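## Task

Rotate the three dice until their upward faces total 15, with every die resting flat and completely inside the mat. The result must hold by itself, not because the robot is pressing or holding anything. Finish with both grippers open and away from the dice.

## Robot and tools

ROBOT AND FRAME. Two arms, left_arm and right_arm, each carry a two-finger gripper. All coordinates use one scene frame: origin on the table surface midway between the arms, +x pointing out across the table, +z up, and left_arm mounted on the +y side. The arm names do not match the left or right of any camera picture. Gripper axes: fingers extend along the gripper's +z and close along its x. end_effector_position is the point midway between the pads; fingertips extend 17.5 mm past it. A pure rotation pivots about that point, which lies 25 mm off the last joint's axis toward the gripper's -y. A flat block also juts roughly 9 cm from that axis toward -y and rotates with the gripper, so keep it clear of dice and the other arm.

ROW FORMAT. Every motion command is a row of 20 numbers covering both arms, even if one stays still: left_arm x, y, z, qw, qx, qy, qz, left gripper position, force_limit, speed, then the same ten for right_arm. x, y, z are an absolute target in metres and qw, qx, qy, qz an absolute orientation quaternion (w first), both in the scene frame, so together they form a pose. The three gripper numbers each lie in [-1, 1]. position: +1 fully open (50 mm gap), about -0.65 pads touching, -1 means close until an object blocks. force_limit per pad: -1 about 20 N, 0 about 102 N, +1 about 185 N (actual grip may exceed this by up to ~17 %). speed of the gap change: -1 = 20 mm/s, 0 = 85, +1 = 150. A 0 is a real command, so to leave a gripper alone resend its previous three numbers. To hold orientation, repeat the same quaternion every row rather than copying a drifted reported one. To park an arm, resend the pose shown in the last result before it stopped, plus its gripper values.

execute_actions(actions): a list of actions; each action is a list of up to 15 rows, one row per 1/30 s step; a short list keeps its last row until 15 steps pass (0.5 s). An empty list just reports state and images. If any target lies more than 0.6 m from that gripper's current position along any of its own axes, the action is rejected for both arms; a malformed action, or a first action failing this test against the last reported state, rejects the entire call. Each step, the commanded pose is limited to 70 mm and 16 degrees from the measured pose; inverse kinematics favours position over orientation; motion trails commands by about 0.15 s. After an action the arm stops at its last limited pose, so far goals need further commands. Elbows cannot straighten fully.

move(target, speed, blocking): target is one 20-number row of absolute poses. Each gripper travels a straight line there, both finishing together, taking 0.5 to 10 s (cut off at 10 s). speed is the path's top speed in m/s, 0.002 to 0.5, default 0.25; rotation up to twice that in rad/s, the shorter way round. Paths ignore obstacles and the other arm; grippers lag, wander, and can overshoot speed near full reach. Finger numbers apply at the start. blocking=false returns after 0.5 s while motion continues; then call wait or stop before any new rows or moves. The result adds a move: line with the ending (done, off_target, moving, held, fault), limits (paced = pose was clipped; held = a check blocked steps, after which the arm may jump fast), and each gripper's distance to its pose.

wait(seconds): 0 to 10; arms keep their last command; ends early if a move finishes. stop(): brakes a running move (needs stopping distance); fingers keep moving. zoom_image(camera, region): camera is cam_head_left (896x504), cam_head_right (896x504), cam_left_wrist (616x616) or cam_right_wrist (616x616); region [x0, y0, x1, y1] in pixels from the top-left, at most 504 by 504. finished_scene(scene): pass the current scene number; irreversible; reports success. Replying with no tool call ends the session.

RESULT LINES. The state line left_arm: … | right_arm: … gives each gripper's position, quaternion and velocities (m/s, rad/s); at long reach the printed position may be off. Hand target shows where the controller is driving the gripper. pose unreachable means the clearance check altered or blocked that arm's command. object_status: 0 moving, 1 blocked while opening, 2 blocked while closing (a grip), 3 reached the command or pads met (usually nothing held). Any new position value resets status to 0 briefly. Opening in mm is about (250 - position_measured) x 0.202. Force and speed changes only take effect with a position change of 0.01 or more; open first for a softer grip. Lost grips re-close automatically except at force_limit -1, which keeps reporting 2. Grips on fixed, off-centre objects weaken over time.

AVOID. Knocking dice off the table fails the job. Arms are stiff: aiming even slightly past a firm contact, or moving fast into it, hits hard. Reaching a joint load limit (shoulder pan and lift 303, elbow 138, wrists 51.5 N m, held weight included) or 150 N of outside force freezes that arm for 10 s and drops the rest of the call. Keep the arms from striking or pushing each other. Motors heat while loaded: warning from 70 °C, brake stop at 85 °C. Brief outside tugs on held parts or pushes on loose objects may occur. Prefer smooth motion, gentle placement and no drops.

Each tool is called by a JSON object that holds its "method" and its "body", one argument or row to a line.

## Session

{"method": "execute_actions", "body": {
  "actions": []
}}

Scene clock: 0.00 s.
left_arm: end_effector_position=(+0.5533, +0.0959, +0.3766) position_measured=3 object_status=3 end_effector_quat_wxyz=(+0.593, -0.600, -0.237, -0.483) end_effector_velocity=(-0.001, -0.002, -0.001) end_effector_angular_velocity=(-0.002, -0.002, -0.003) | right_arm: end_effector_position=(+0.4652, -0.5950, +0.1473) position_measured=3 object_status=3 end_effector_quat_wxyz=(+0.005, +0.168, +0.985, +0.028) end_effector_velocity=(+0.000, -0.000, -0.000) end_effector_angular_velocity=(+0.000, +0.002, -0.001)
Joint positions: left_arm=[ 1.942 -0.947  1.424 -0.242 -0.808 -1.225] | right_arm=[ 3.08  -1.763  2.437 -2.255 -1.514 -1.416]
Joint velocities: left_arm=[-0.002 -0.    -0.    -0.002  0.    -0.001] | right_arm=[-0.001  0.001 -0.001  0.001  0.     0.   ]
Hand target (left_arm): +0.553, +0.096, +0.377; +0.593, -0.600, -0.237, -0.483
Hand target (right_arm): +0.465, -0.595, +0.147; +0.005, +0.168, +0.985, +0.028

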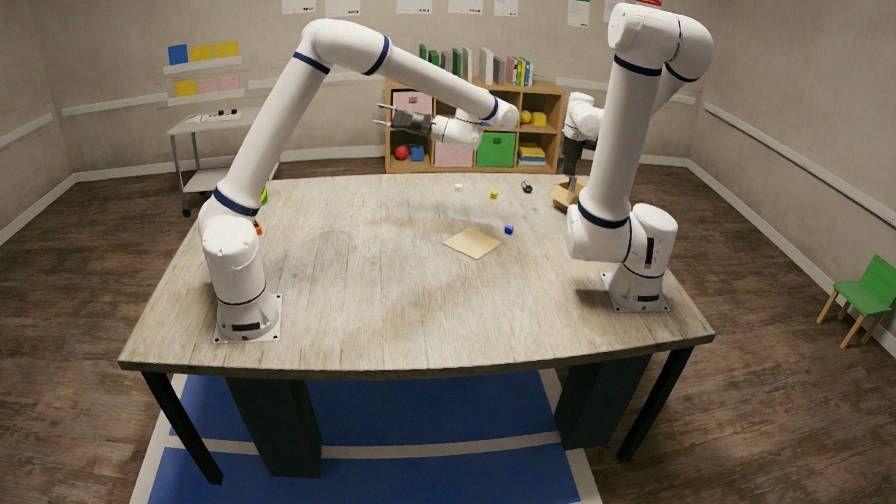

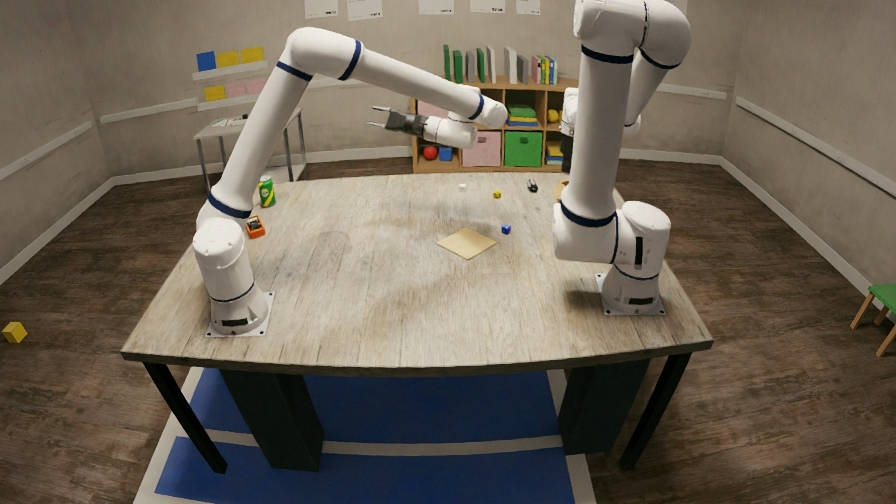

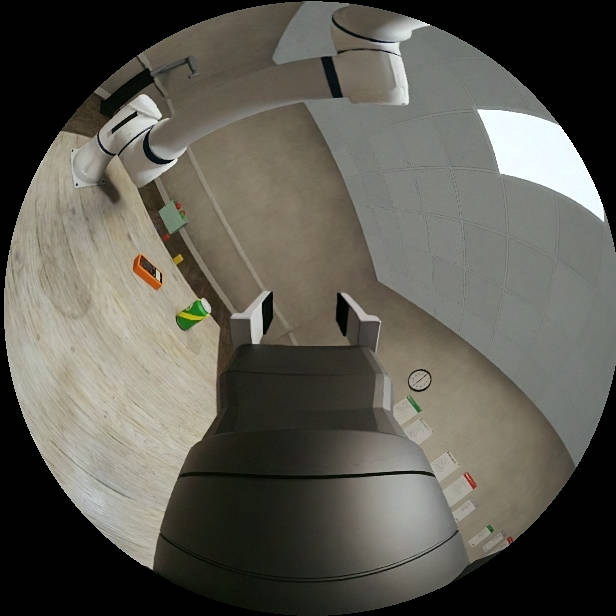

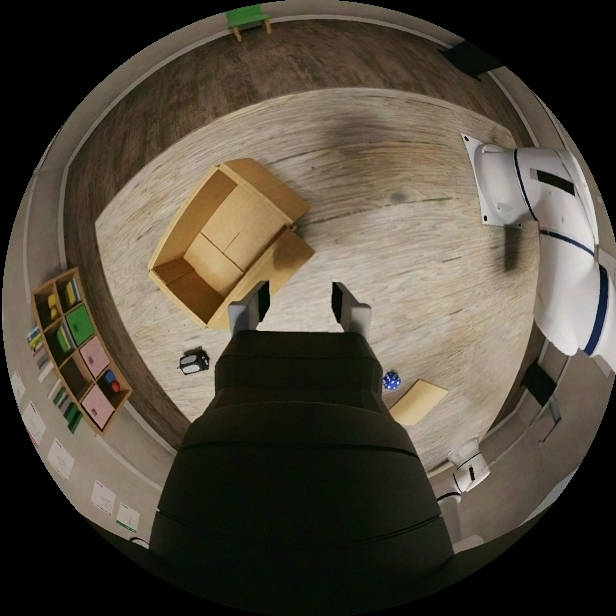

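{"method": "move", "body": {
  "target": [0.5,0.2,0.25,0,0.707,0.707,0,1,-0.5,0,0.5,-0.45,0.2,0,0.707,0.707,0,1,-0.5,0],
  "speed": 0.4
}}

{"method": "zoom_image", "body": {
  "camera": "cam_right_wrist",
  "region": [300, 150, 520, 400]
}}

{"method": "move", "body": {
  "target": [0.6,0.1,0.2,0,0.707,0.707,0,1,-0.5,0,0.74,-0.30,0.2,0,0.707,0.707,0,1,-0.5,0],
  "speed": 0.4
}}

{"method": "zoom_image", "body": {
  "camera": "cam_right_wrist",
  "region": [200, 70, 420, 290]
}}

{"method": "zoom_image", "body": {
  "camera": "cam_left_wrist",
  "region": [60, 120, 260, 360]
}}

{"method": "zoom_image", "body": {
  "camera": "cam_head_left",
  "region": [440, 170, 540, 250]
}}

Scene clock: 17.10 s.
left_arm: end_effector_position=(+0.5003, +0.2007, +0.2513) position_measured=3 object_status=3 end_effector_quat_wxyz=(-0.000, +0.707, +0.708, +0.002) end_effector_velocity=(+0.000, +0.002, -0.001) end_effector_angular_velocity=(-0.013, -0.001, +0.006) | right_arm: end_effector_position=(+0.4999, -0.4497, +0.2001) position_measured=3 object_status=3 end_effector_quat_wxyz=(-0.001, +0.707, +0.707, +0.001) end_effector_velocity=(+0.001, +0.000, +0.001) end_effector_angular_velocity=(-0.001, -0.001, -0.009)
Joint positions: left_arm=[ 2.304 -1.585  2.064 -2.05  -1.566 -0.741] | right_arm=[ 3.361 -1.647  2.227 -2.151 -1.569  0.097]
Joint velocities: left_arm=[ 0.007 -0.003  0.007 -0.014 -0.009  0.001] | right_arm=[ 0.001  0.    -0.003  0.001 -0.001  0.01 ]
Hand target (left_arm): +0.500, +0.201, +0.251; +0.000, +0.706, +0.708, +0.002
Hand target (right_arm): +0.500, -0.450, +0.200; -0.001, +0.707, +0.707, +0.001
Off the commanded pose (left_arm): 0.001 m, 0 deg.
Off the commanded pose (right_arm): 0.000 m, 0 deg.
move: done

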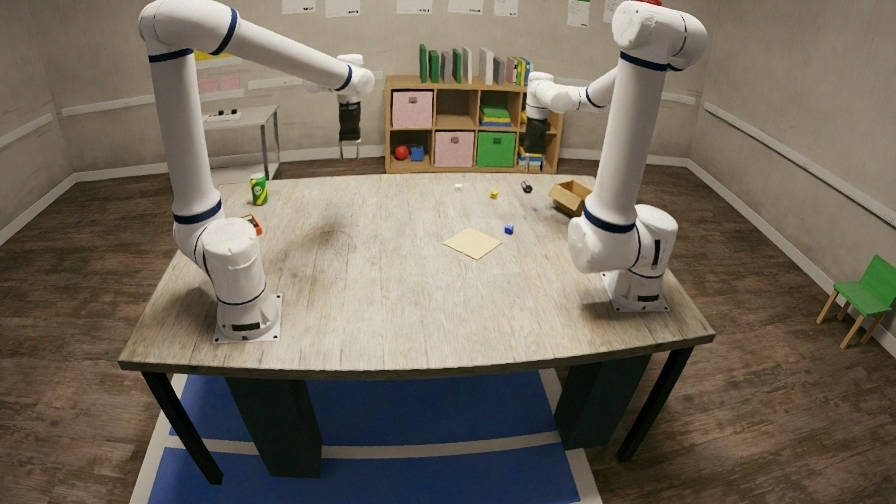

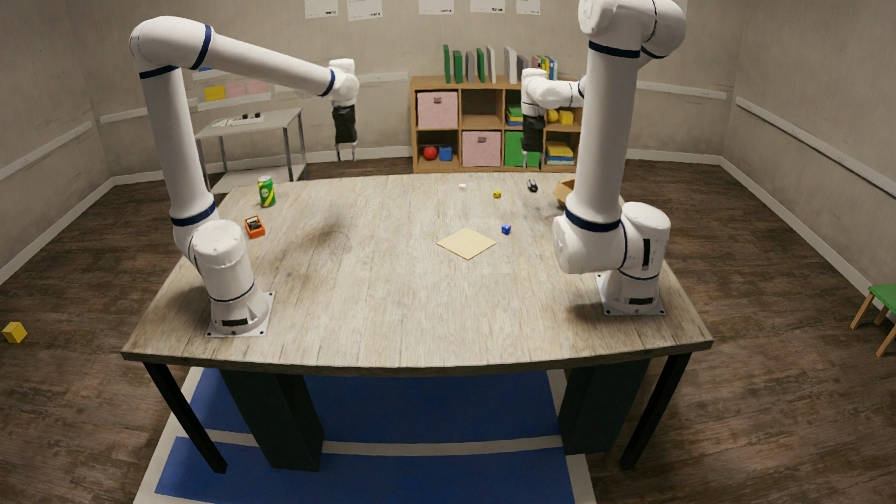

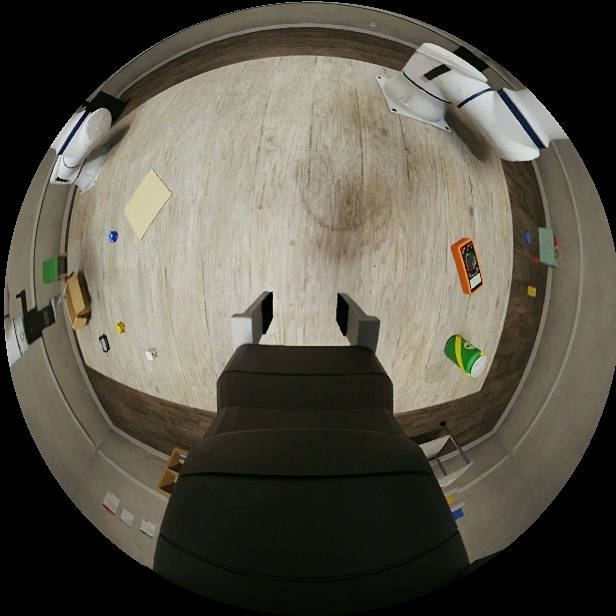

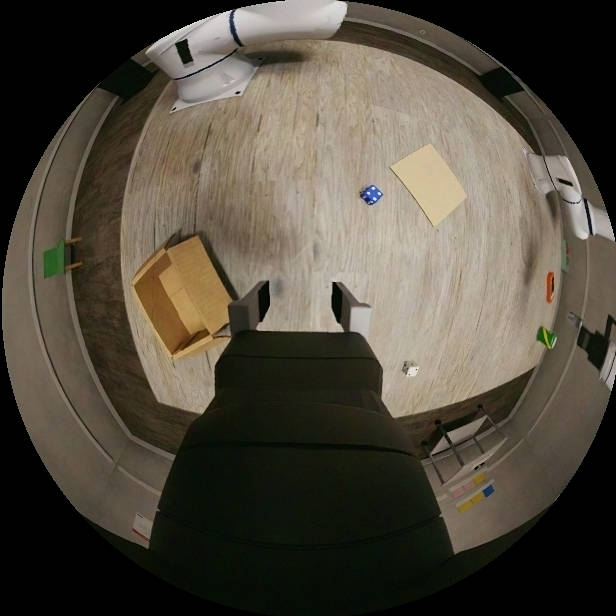

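Region (300, 150, 520, 400) of cam_right_wrist's 616x616 image, scaled by 2.016, with more detail than that image has; it fills the left 444 columns of this view, and the rest is white.

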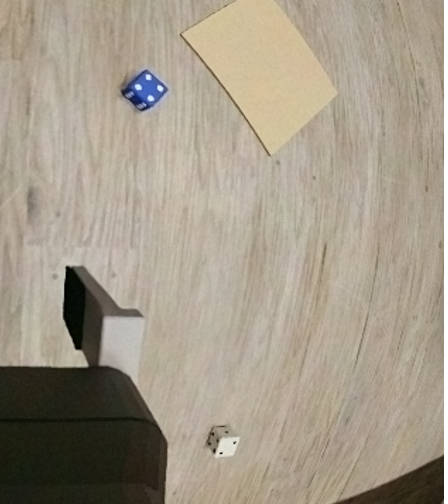

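Scene clock: 18.53 s.
left_arm: end_effector_position=(+0.6000, +0.1002, +0.1996) position_measured=3 object_status=3 end_effector_quat_wxyz=(+0.000, +0.707, +0.707, +0.000) end_effector_velocity=(+0.002, +0.001, -0.000) end_effector_angular_velocity=(+0.001, -0.001, +0.003) | right_arm: end_effector_position=(+0.7398, -0.3000, +0.2006) position_measured=3 object_status=3 end_effector_quat_wxyz=(-0.000, +0.707, +0.707, +0.000) end_effector_velocity=(+0.003, +0.000, +0.000) end_effector_angular_velocity=(+0.000, -0.001, -0.002)
Joint positions: left_arm=[ 2.297 -1.324  1.87  -2.117 -1.571 -0.746] | right_arm=[ 3.514 -1.205  1.705 -2.07  -1.57   0.251]
Joint velocities: left_arm=[ 0.002  0.002 -0.001 -0.     0.001 -0.   ] | right_arm=[-0.001  0.004 -0.005  0.001 -0.     0.001]
Hand target (left_arm): +0.600, +0.100, +0.200; +0.000, +0.707, +0.707, -0.000
Hand target (right_arm): +0.740, -0.300, +0.201; -0.000, +0.707, +0.707, +0.000
Off the commanded pose (left_arm): 0.000 m, 0 deg.
Off the commanded pose (right_arm): 0.001 m, 0 deg.
move: done

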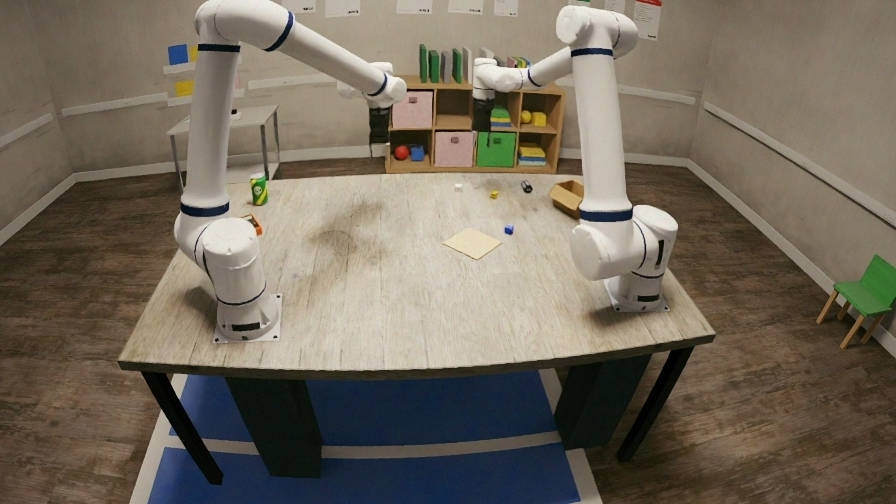

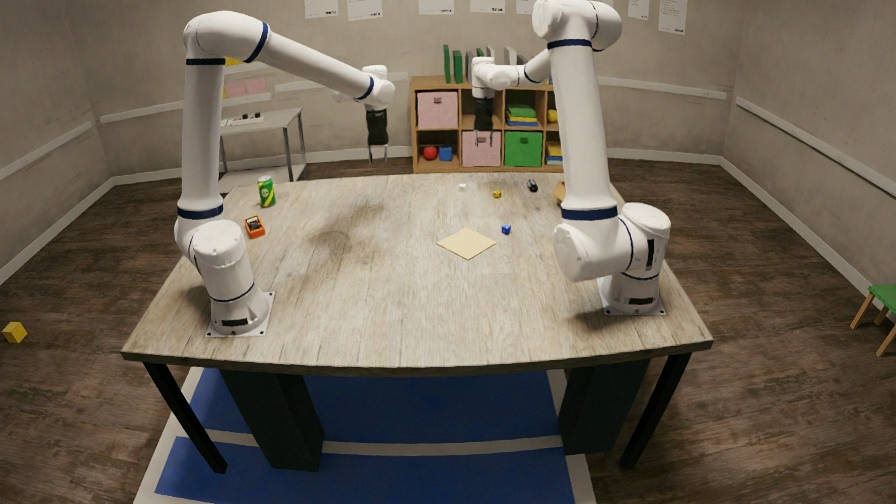

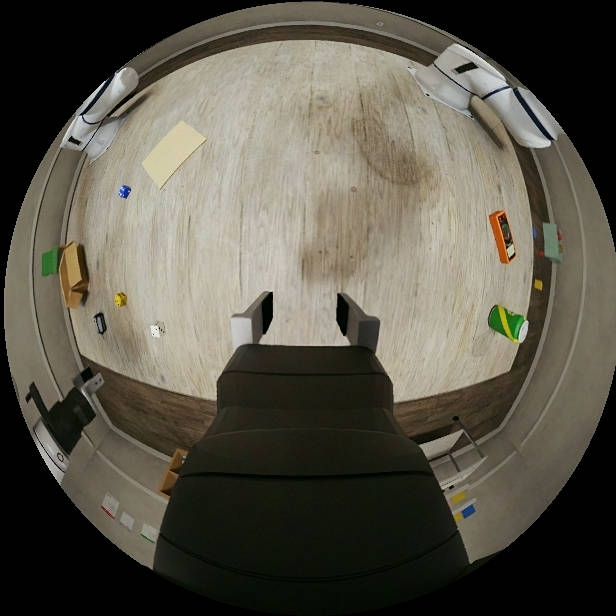

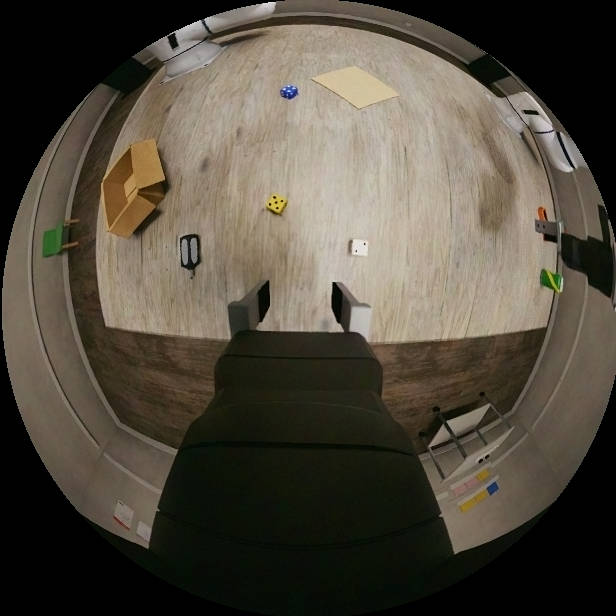

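Region (200, 70, 420, 290) of cam_right_wrist's 616x616 image, scaled by 2.291, with more detail than that image has.

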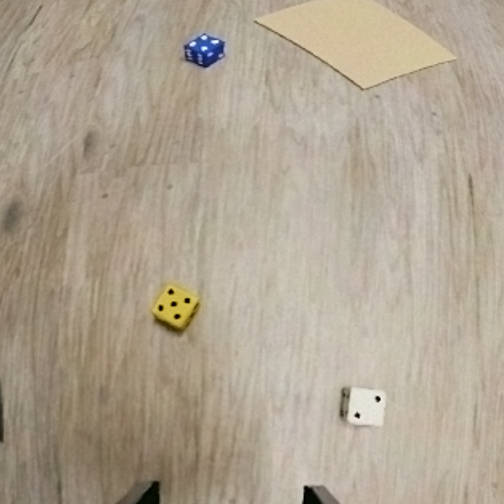

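Region (60, 120, 260, 360) of cam_left_wrist's 616x616 image, scaled by 2.100, with more detail than that image has.

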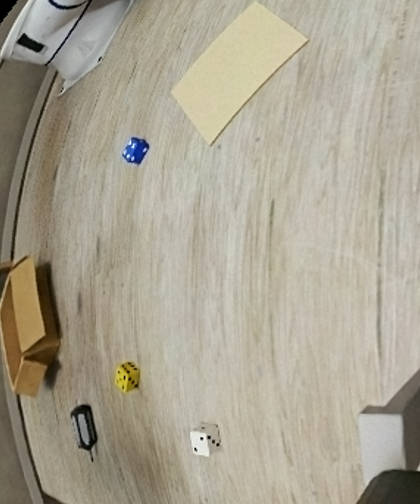

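Region (440, 170, 540, 250) of cam_head_left's 896x504 image, scaled by 5.040, with more detail than that image has; it fills the top 403 rows of this view, and the rest is white.

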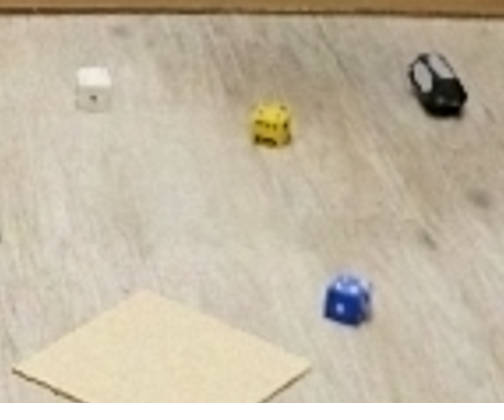

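{"method": "move", "body": {
  "target": [0.5,0.2,0.2,0,0.707,0.707,0,1,-0.5,0,0.749,-0.204,0.052,-0.283,0.681,0.624,-0.259,1,-0.5,0],
  "speed": 0.35
}}

{"method": "zoom_image", "body": {
  "camera": "cam_right_wrist",
  "region": [225, 232, 385, 352]
}}

Scene clock: 35.27 s.
left_arm: end_effector_position=(+0.5000, +0.1997, +0.2003) position_measured=3 object_status=3 end_effector_quat_wxyz=(-0.000, +0.707, +0.707, -0.000) end_effector_velocity=(-0.001, +0.001, +0.000) end_effector_angular_velocity=(-0.000, -0.002, -0.001) | right_arm: end_effector_position=(+0.7492, -0.2041, +0.0517) position_measured=3 object_status=3 end_effector_quat_wxyz=(-0.282, +0.681, +0.624, -0.259) end_effector_velocity=(-0.000, +0.002, -0.004) end_effector_angular_velocity=(+0.001, +0.013, +0.002)
Joint positions: left_arm=[ 2.305 -1.535  2.117 -2.153 -1.571 -0.738] | right_arm=[ 3.535 -0.695  1.178 -1.301 -1.319  0.26 ]
Joint velocities: left_arm=[-0.    -0.003  0.003 -0.001  0.001  0.001] | right_arm=[ 0.002  0.011 -0.01   0.012  0.003 -0.003]
Hand target (left_arm): +0.500, +0.200, +0.200; -0.000, +0.707, +0.707, +0.000
Hand target (right_arm): +0.749, -0.204, +0.051; -0.283, +0.681, +0.624, -0.259
Off the commanded pose (left_arm): 0.000 m, 0 deg.
Off the commanded pose (right_arm): 0.000 m, 0 deg.
move: done

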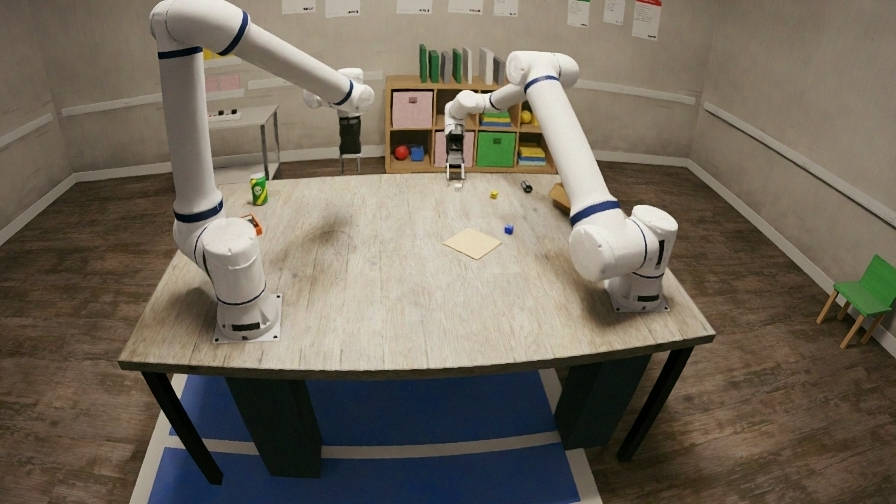

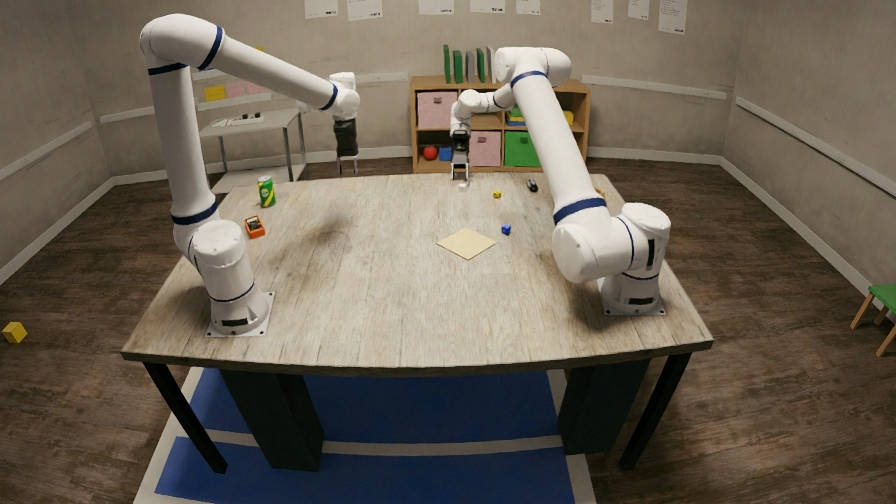

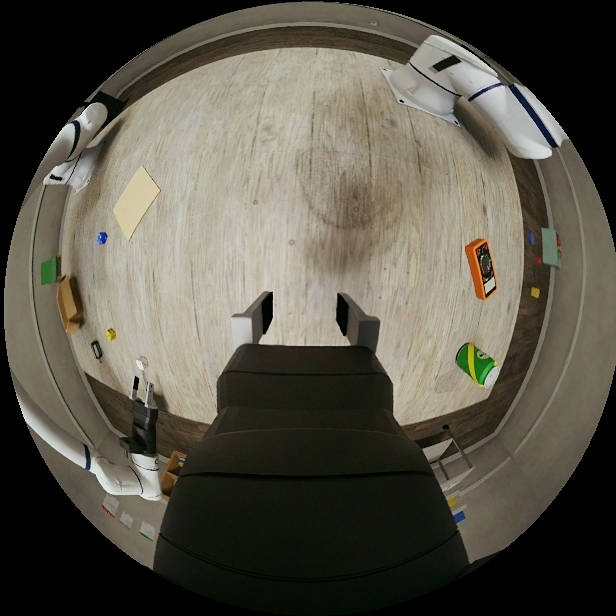

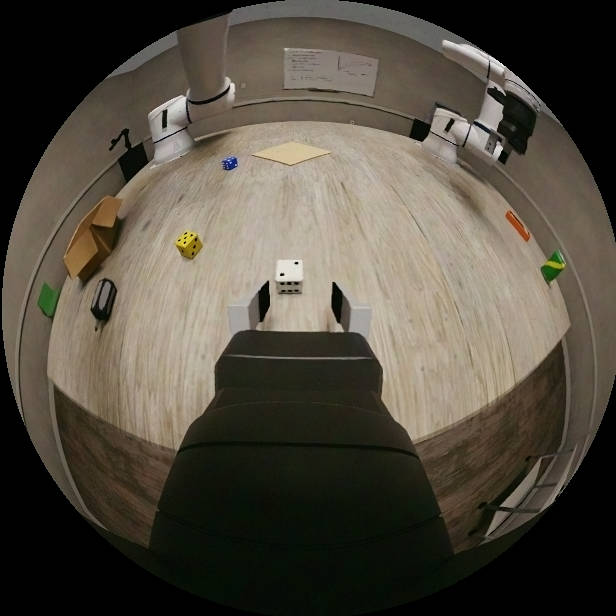

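Region (225, 232, 385, 352) of cam_right_wrist's 616x616 image, scaled by 3.150, with more detail than that image has; it fills the top 378 rows of this view, and the rest is white.

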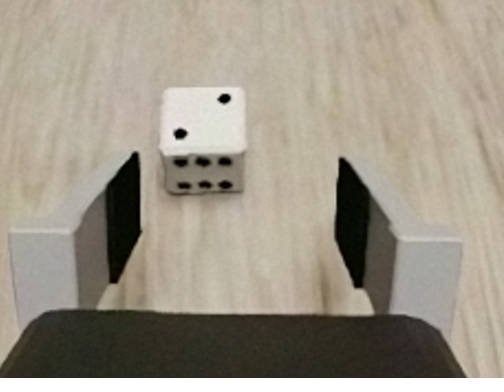

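{"method": "move", "body": {
  "target": [0.5,0.2,0.2,0,0.707,0.707,0,1,-0.5,0,0.710,-0.212,0.025,-0.283,0.681,0.624,-0.259,1,-0.5,0],
  "speed": 0.07
}}

{"method": "zoom_image", "body": {
  "camera": "cam_right_wrist",
  "region": [225, 232, 385, 352]
}}

{"method": "zoom_image", "body": {
  "camera": "cam_left_wrist",
  "region": [100, 330, 200, 430]
}}

Scene clock: 42.37 s.
left_arm: end_effector_position=(+0.5000, +0.2000, +0.2000) position_measured=3 object_status=3 end_effector_quat_wxyz=(+0.000, +0.707, +0.707, +0.000) end_effector_velocity=(+0.000, +0.000, +0.000) end_effector_angular_velocity=(-0.001, -0.000, +0.000) | right_arm: end_effector_position=(+0.7103, -0.2119, +0.0250) position_measured=3 object_status=3 end_effector_quat_wxyz=(-0.283, +0.681, +0.624, -0.259) end_effector_velocity=(-0.002, -0.000, -0.001) end_effector_angular_velocity=(+0.001, -0.000, +0.001)
Joint positions: left_arm=[ 2.305 -1.535  2.118 -2.154 -1.571 -0.738] | right_arm=[ 3.537 -0.73   1.299 -1.387 -1.317  0.261]
Joint velocities: left_arm=[ 0.001  0.     0.    -0.001 -0.     0.   ] | right_arm=[ 0.    -0.002  0.005 -0.004 -0.    -0.001]
Hand target (left_arm): +0.500, +0.200, +0.200; -0.000, +0.707, +0.707, +0.000
Hand target (right_arm): +0.710, -0.212, +0.025; -0.283, +0.681, +0.624, -0.259
Off the commanded pose (left_arm): 0.000 m, 0 deg.
Off the commanded pose (right_arm): 0.000 m, 0 deg.
move: done

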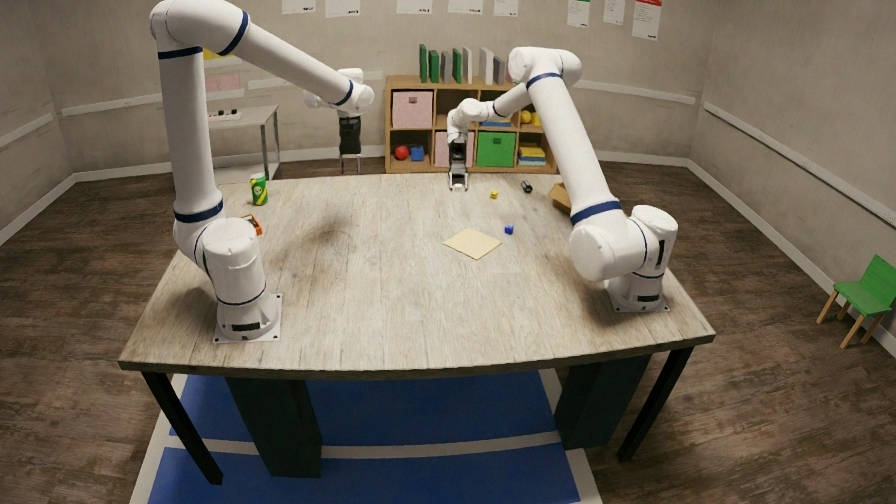

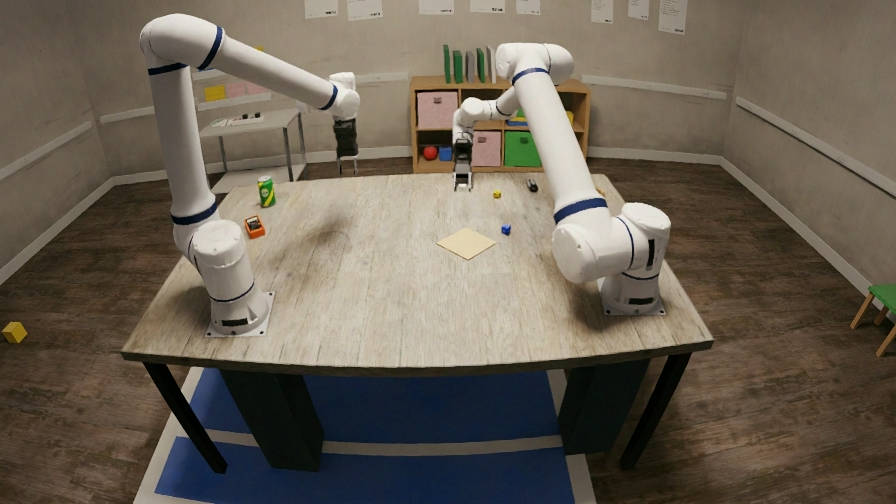

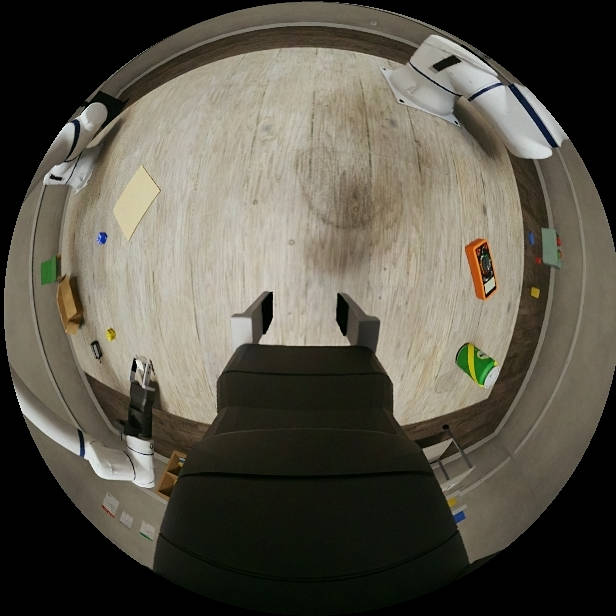

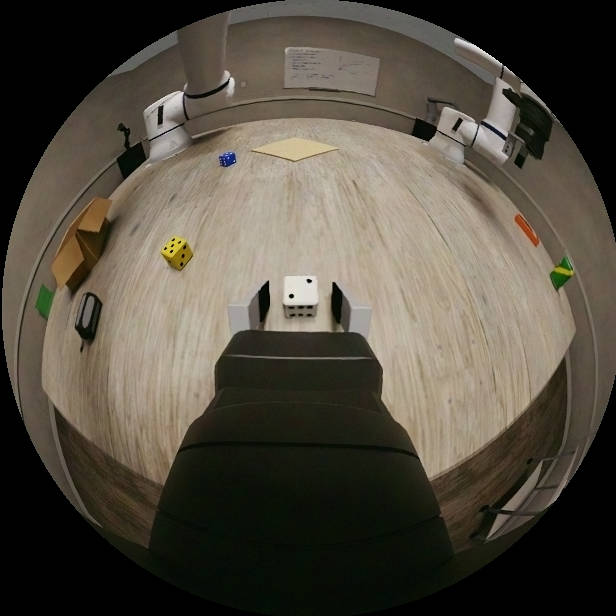

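Region (225, 232, 385, 352) of cam_right_wrist's 616x616 image, scaled by 3.150, with more detail than that image has; it fills the top 378 rows of this view, and the rest is white.

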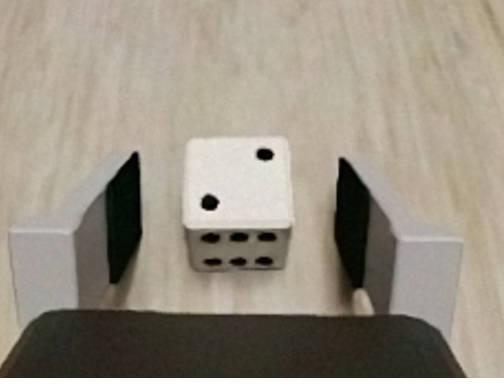

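Region (100, 330, 200, 430) of cam_left_wrist's 616x616 image, scaled by 5.040, with more detail than that image has.

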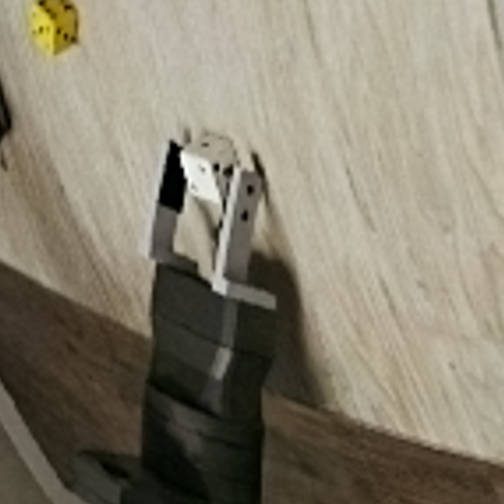

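{"method": "move", "body": {
  "target": [0.5,0.2,0.2,0,0.707,0.707,0,1,-0.5,0,0.710,-0.212,0.025,-0.283,0.681,0.624,-0.259,-1,-0.5,0],
  "speed": 0.07
}}

{"method": "move", "body": {
  "target": [0.5,0.2,0.2,0,0.707,0.707,0,1,-0.5,0,0.70,-0.212,0.06,-0.283,0.681,0.624,-0.259,-1,-0.5,0],
  "speed": 0.2
}}

{"method": "move", "body": {
  "target": [0.5,0.2,0.2,0,0.707,0.707,0,1,-0.5,0,0.44,-0.22,0.13,0,0.707,0.707,0,-1,-0.5,0],
  "speed": 0.35
}}

Scene clock: 55.27 s.
left_arm: end_effector_position=(+0.5000, +0.2000, +0.2000) position_measured=3 object_status=3 end_effector_quat_wxyz=(-0.000, +0.707, +0.707, +0.000) end_effector_velocity=(+0.000, +0.000, +0.000) end_effector_angular_velocity=(+0.000, -0.001, -0.000) | right_arm: end_effector_position=(+0.7100, -0.2120, +0.0250) position_measured=132 object_status=2 end_effector_quat_wxyz=(-0.283, +0.681, +0.624, -0.259) end_effector_velocity=(+0.000, +0.001, +0.001) end_effector_angular_velocity=(+0.001, -0.002, +0.002)
Joint positions: left_arm=[ 2.305 -1.535  2.118 -2.154 -1.571 -0.738] | right_arm=[ 3.537 -0.73   1.3   -1.387 -1.317  0.261]
Joint velocities: left_arm=[ 0.     0.     0.    -0.001  0.001  0.001] | right_arm=[ 0.001 -0.001 -0.001  0.    -0.    -0.   ]
Hand target (left_arm): +0.500, +0.200, +0.200; -0.000, +0.707, +0.707, +0.000
Hand target (right_arm): +0.710, -0.212, +0.025; -0.283, +0.681, +0.624, -0.259
Off the commanded pose (left_arm): 0.000 m, 0 deg.
Off the commanded pose (right_arm): 0.000 m, 0 deg.
move: done

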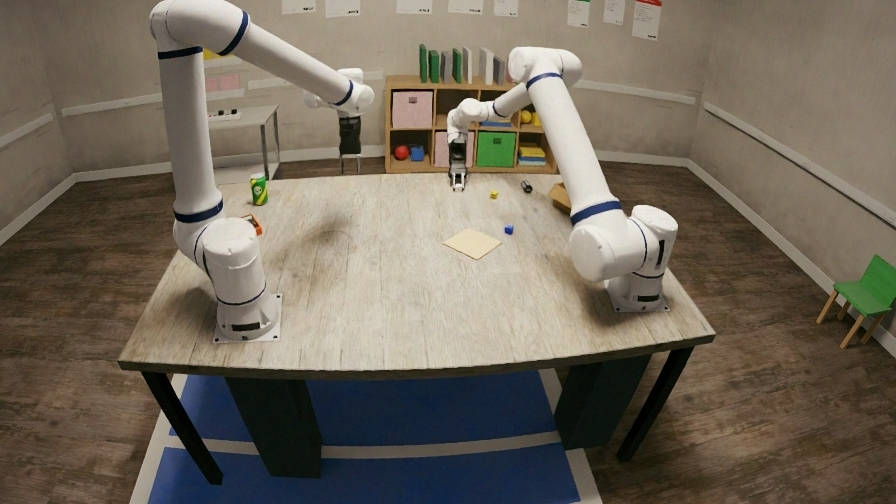

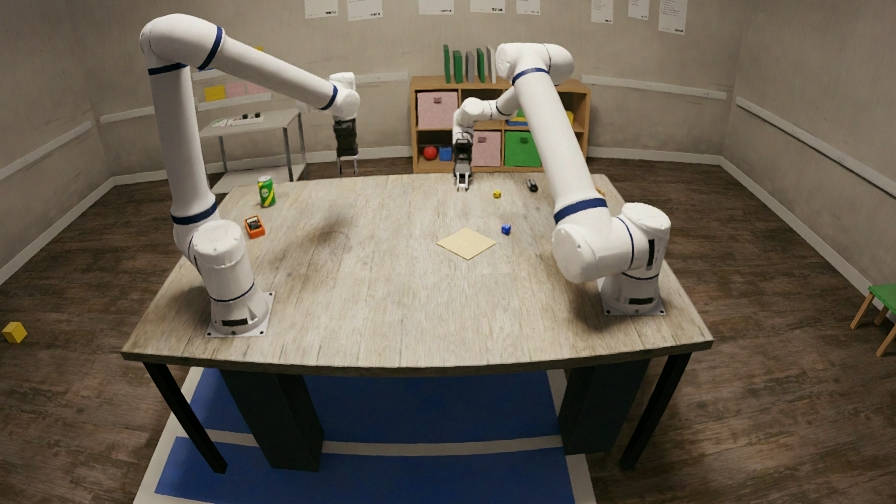

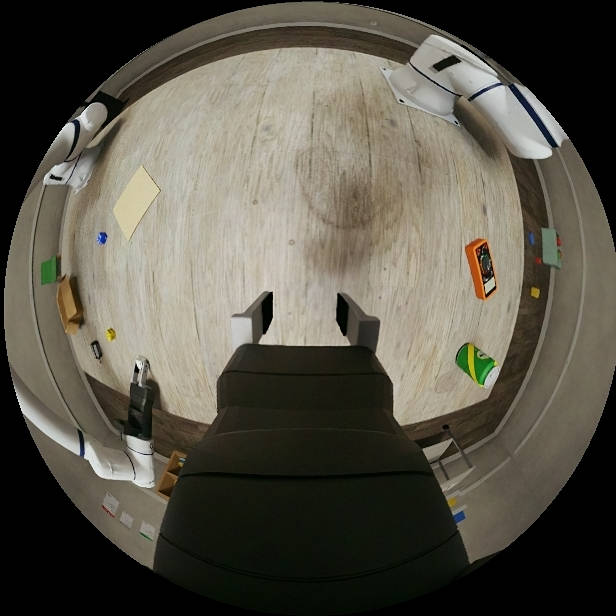

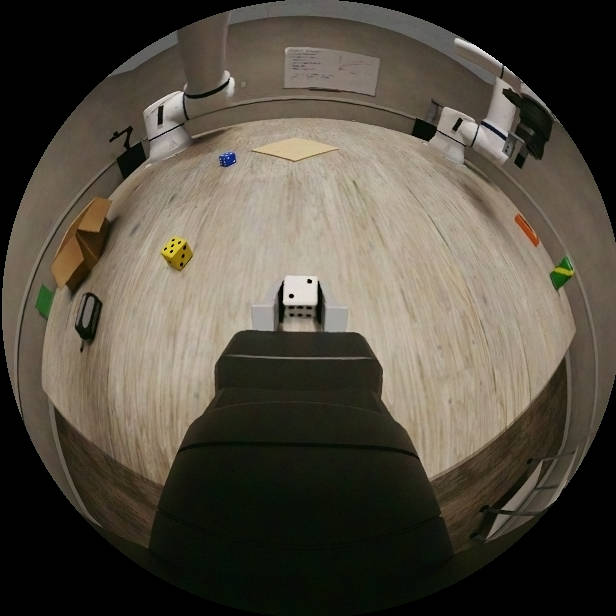

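Scene clock: 56.13 s.
left_arm: end_effector_position=(+0.5000, +0.2000, +0.2000) position_measured=3 object_status=3 end_effector_quat_wxyz=(-0.000, +0.707, +0.707, +0.000) end_effector_velocity=(+0.000, +0.001, +0.000) end_effector_angular_velocity=(-0.000, -0.000, +0.001) | right_arm: end_effector_position=(+0.7000, -0.2120, +0.0598) position_measured=132 object_status=2 end_effector_quat_wxyz=(-0.283, +0.681, +0.624, -0.259) end_effector_velocity=(-0.001, +0.000, +0.003) end_effector_angular_velocity=(+0.000, -0.000, +0.000)
Joint positions: left_arm=[ 2.305 -1.535  2.118 -2.154 -1.571 -0.738] | right_arm=[ 3.54  -0.774  1.313 -1.357 -1.315  0.263]
Joint velocities: left_arm=[ 0.001 -0.    -0.    -0.    -0.    -0.   ] | right_arm=[ 0.001 -0.004  0.001  0.003  0.     0.   ]
Hand target (left_arm): +0.500, +0.200, +0.200; +0.000, +0.707, +0.707, +0.000
Hand target (right_arm): +0.700, -0.212, +0.060; -0.283, +0.681, +0.624, -0.259
Off the commanded pose (left_arm): 0.000 m, 0 deg.
Off the commanded pose (right_arm): 0.000 m, 0 deg.
move: done

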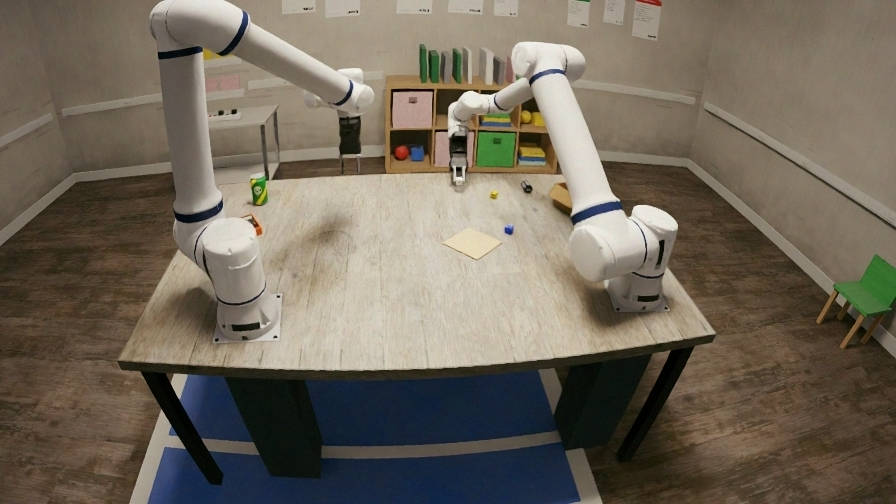

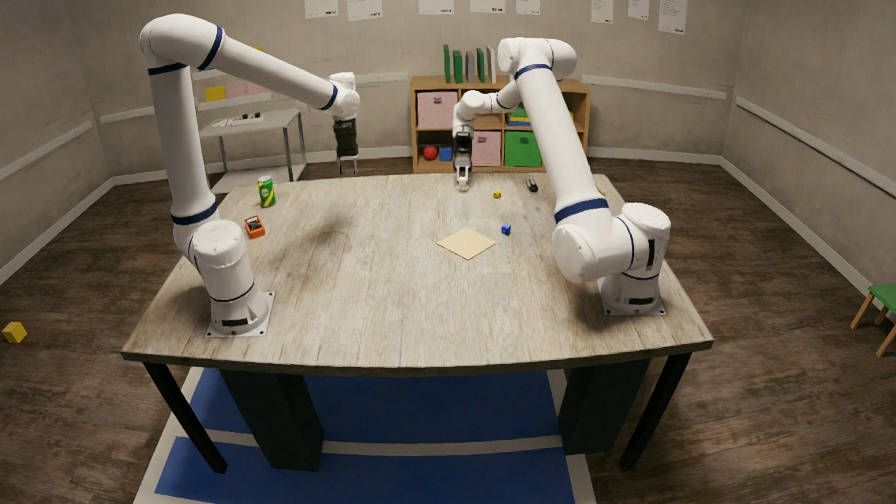

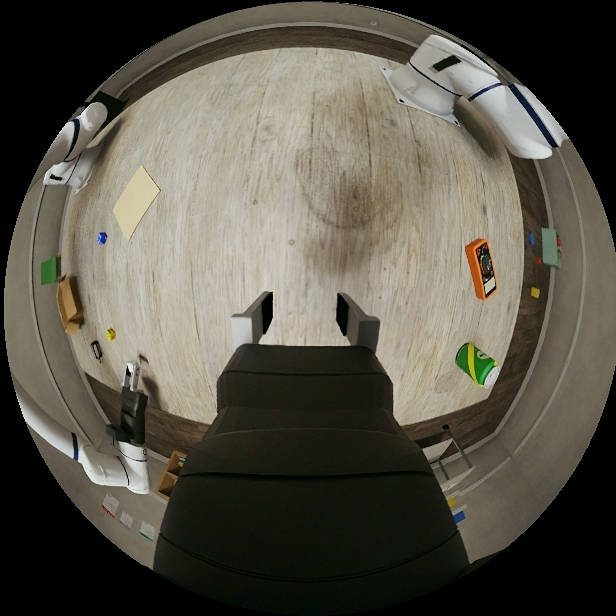

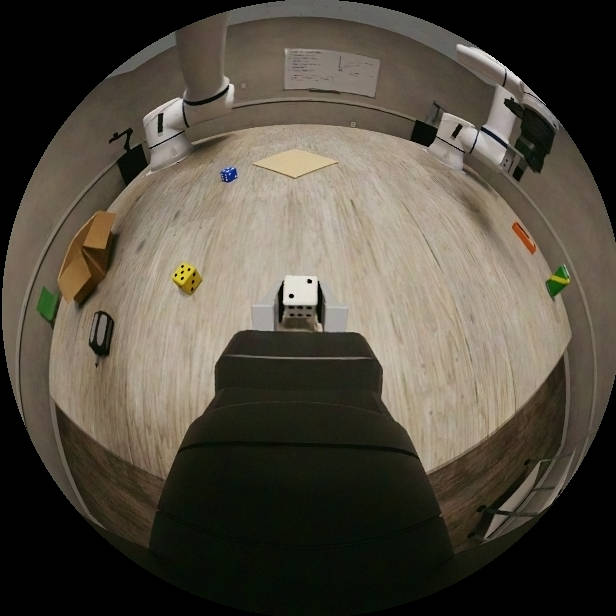

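Scene clock: 57.90 s.
left_arm: end_effector_position=(+0.5000, +0.2000, +0.2000) position_measured=3 object_status=3 end_effector_quat_wxyz=(-0.000, +0.707, +0.707, +0.000) end_effector_velocity=(+0.000, +0.001, -0.000) end_effector_angular_velocity=(+0.000, +0.001, +0.001) | right_arm: end_effector_position=(+0.4401, -0.2196, +0.1302) position_measured=132 object_status=2 end_effector_quat_wxyz=(-0.001, +0.707, +0.707, +0.000) end_effector_velocity=(-0.001, +0.001, +0.001) end_effector_angular_velocity=(+0.001, -0.008, +0.002)
Joint positions: left_arm=[ 2.305 -1.535  2.118 -2.154 -1.571 -0.738] | right_arm=[ 3.765 -1.428  2.152 -2.295 -1.569  0.503]
Joint velocities: left_arm=[ 0.001 -0.     0.     0.001 -0.     0.   ] | right_arm=[ 0.004 -0.004  0.004 -0.008 -0.004  0.002]
Hand target (left_arm): +0.500, +0.200, +0.200; +0.000, +0.707, +0.707, +0.000
Hand target (right_arm): +0.440, -0.220, +0.130; -0.001, +0.707, +0.707, +0.000
Off the commanded pose (left_arm): 0.000 m, 0 deg.
Off the commanded pose (right_arm): 0.000 m, 0 deg.
move: done

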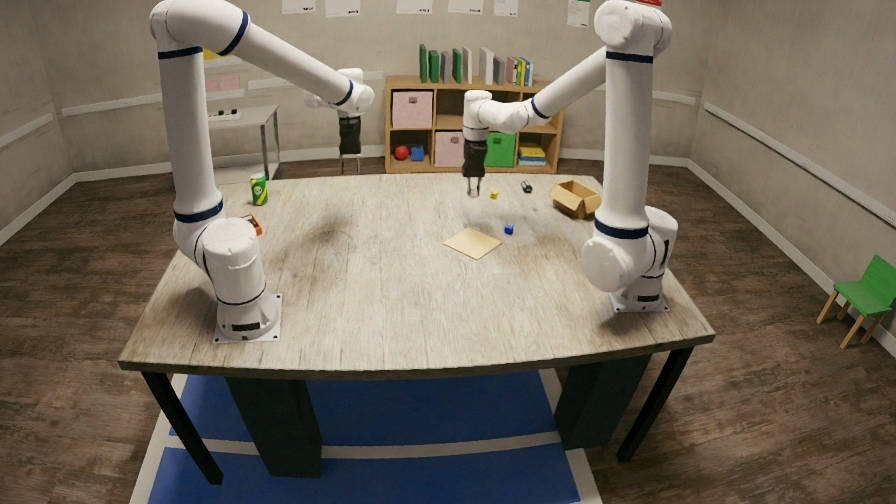

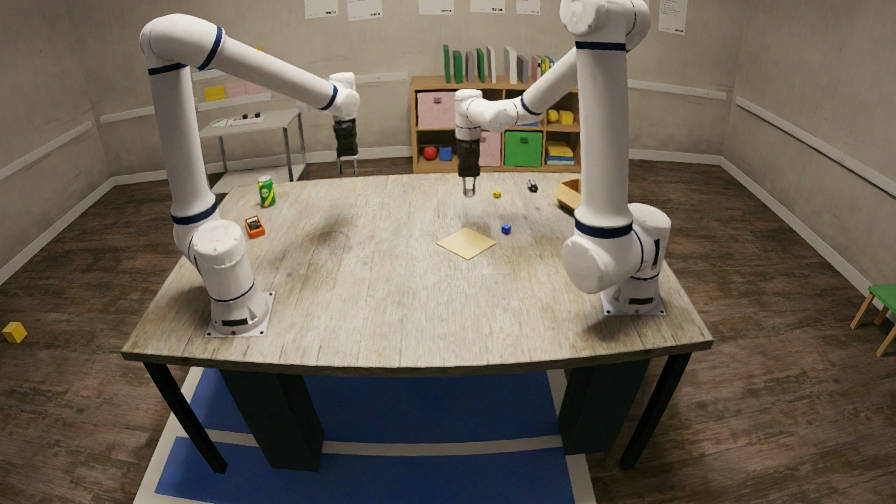

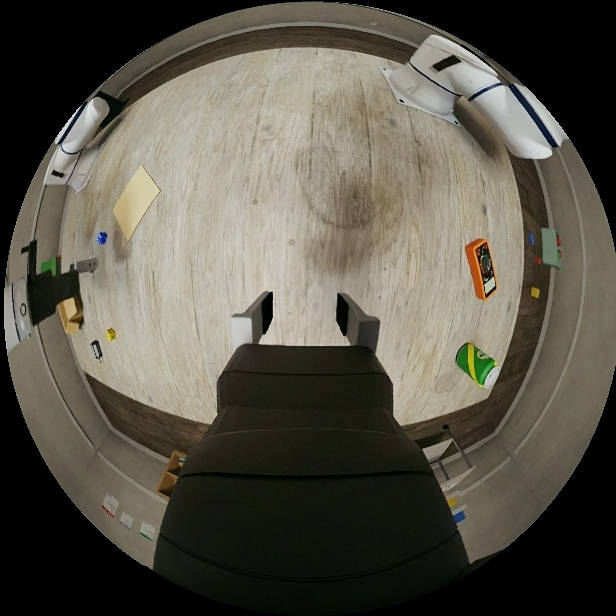

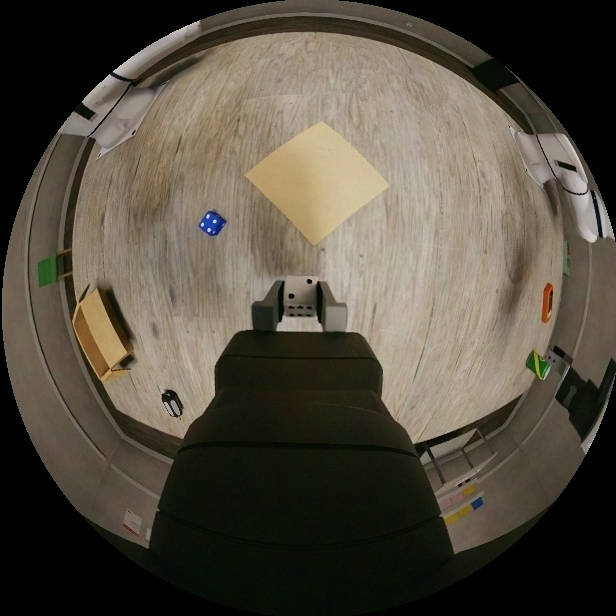

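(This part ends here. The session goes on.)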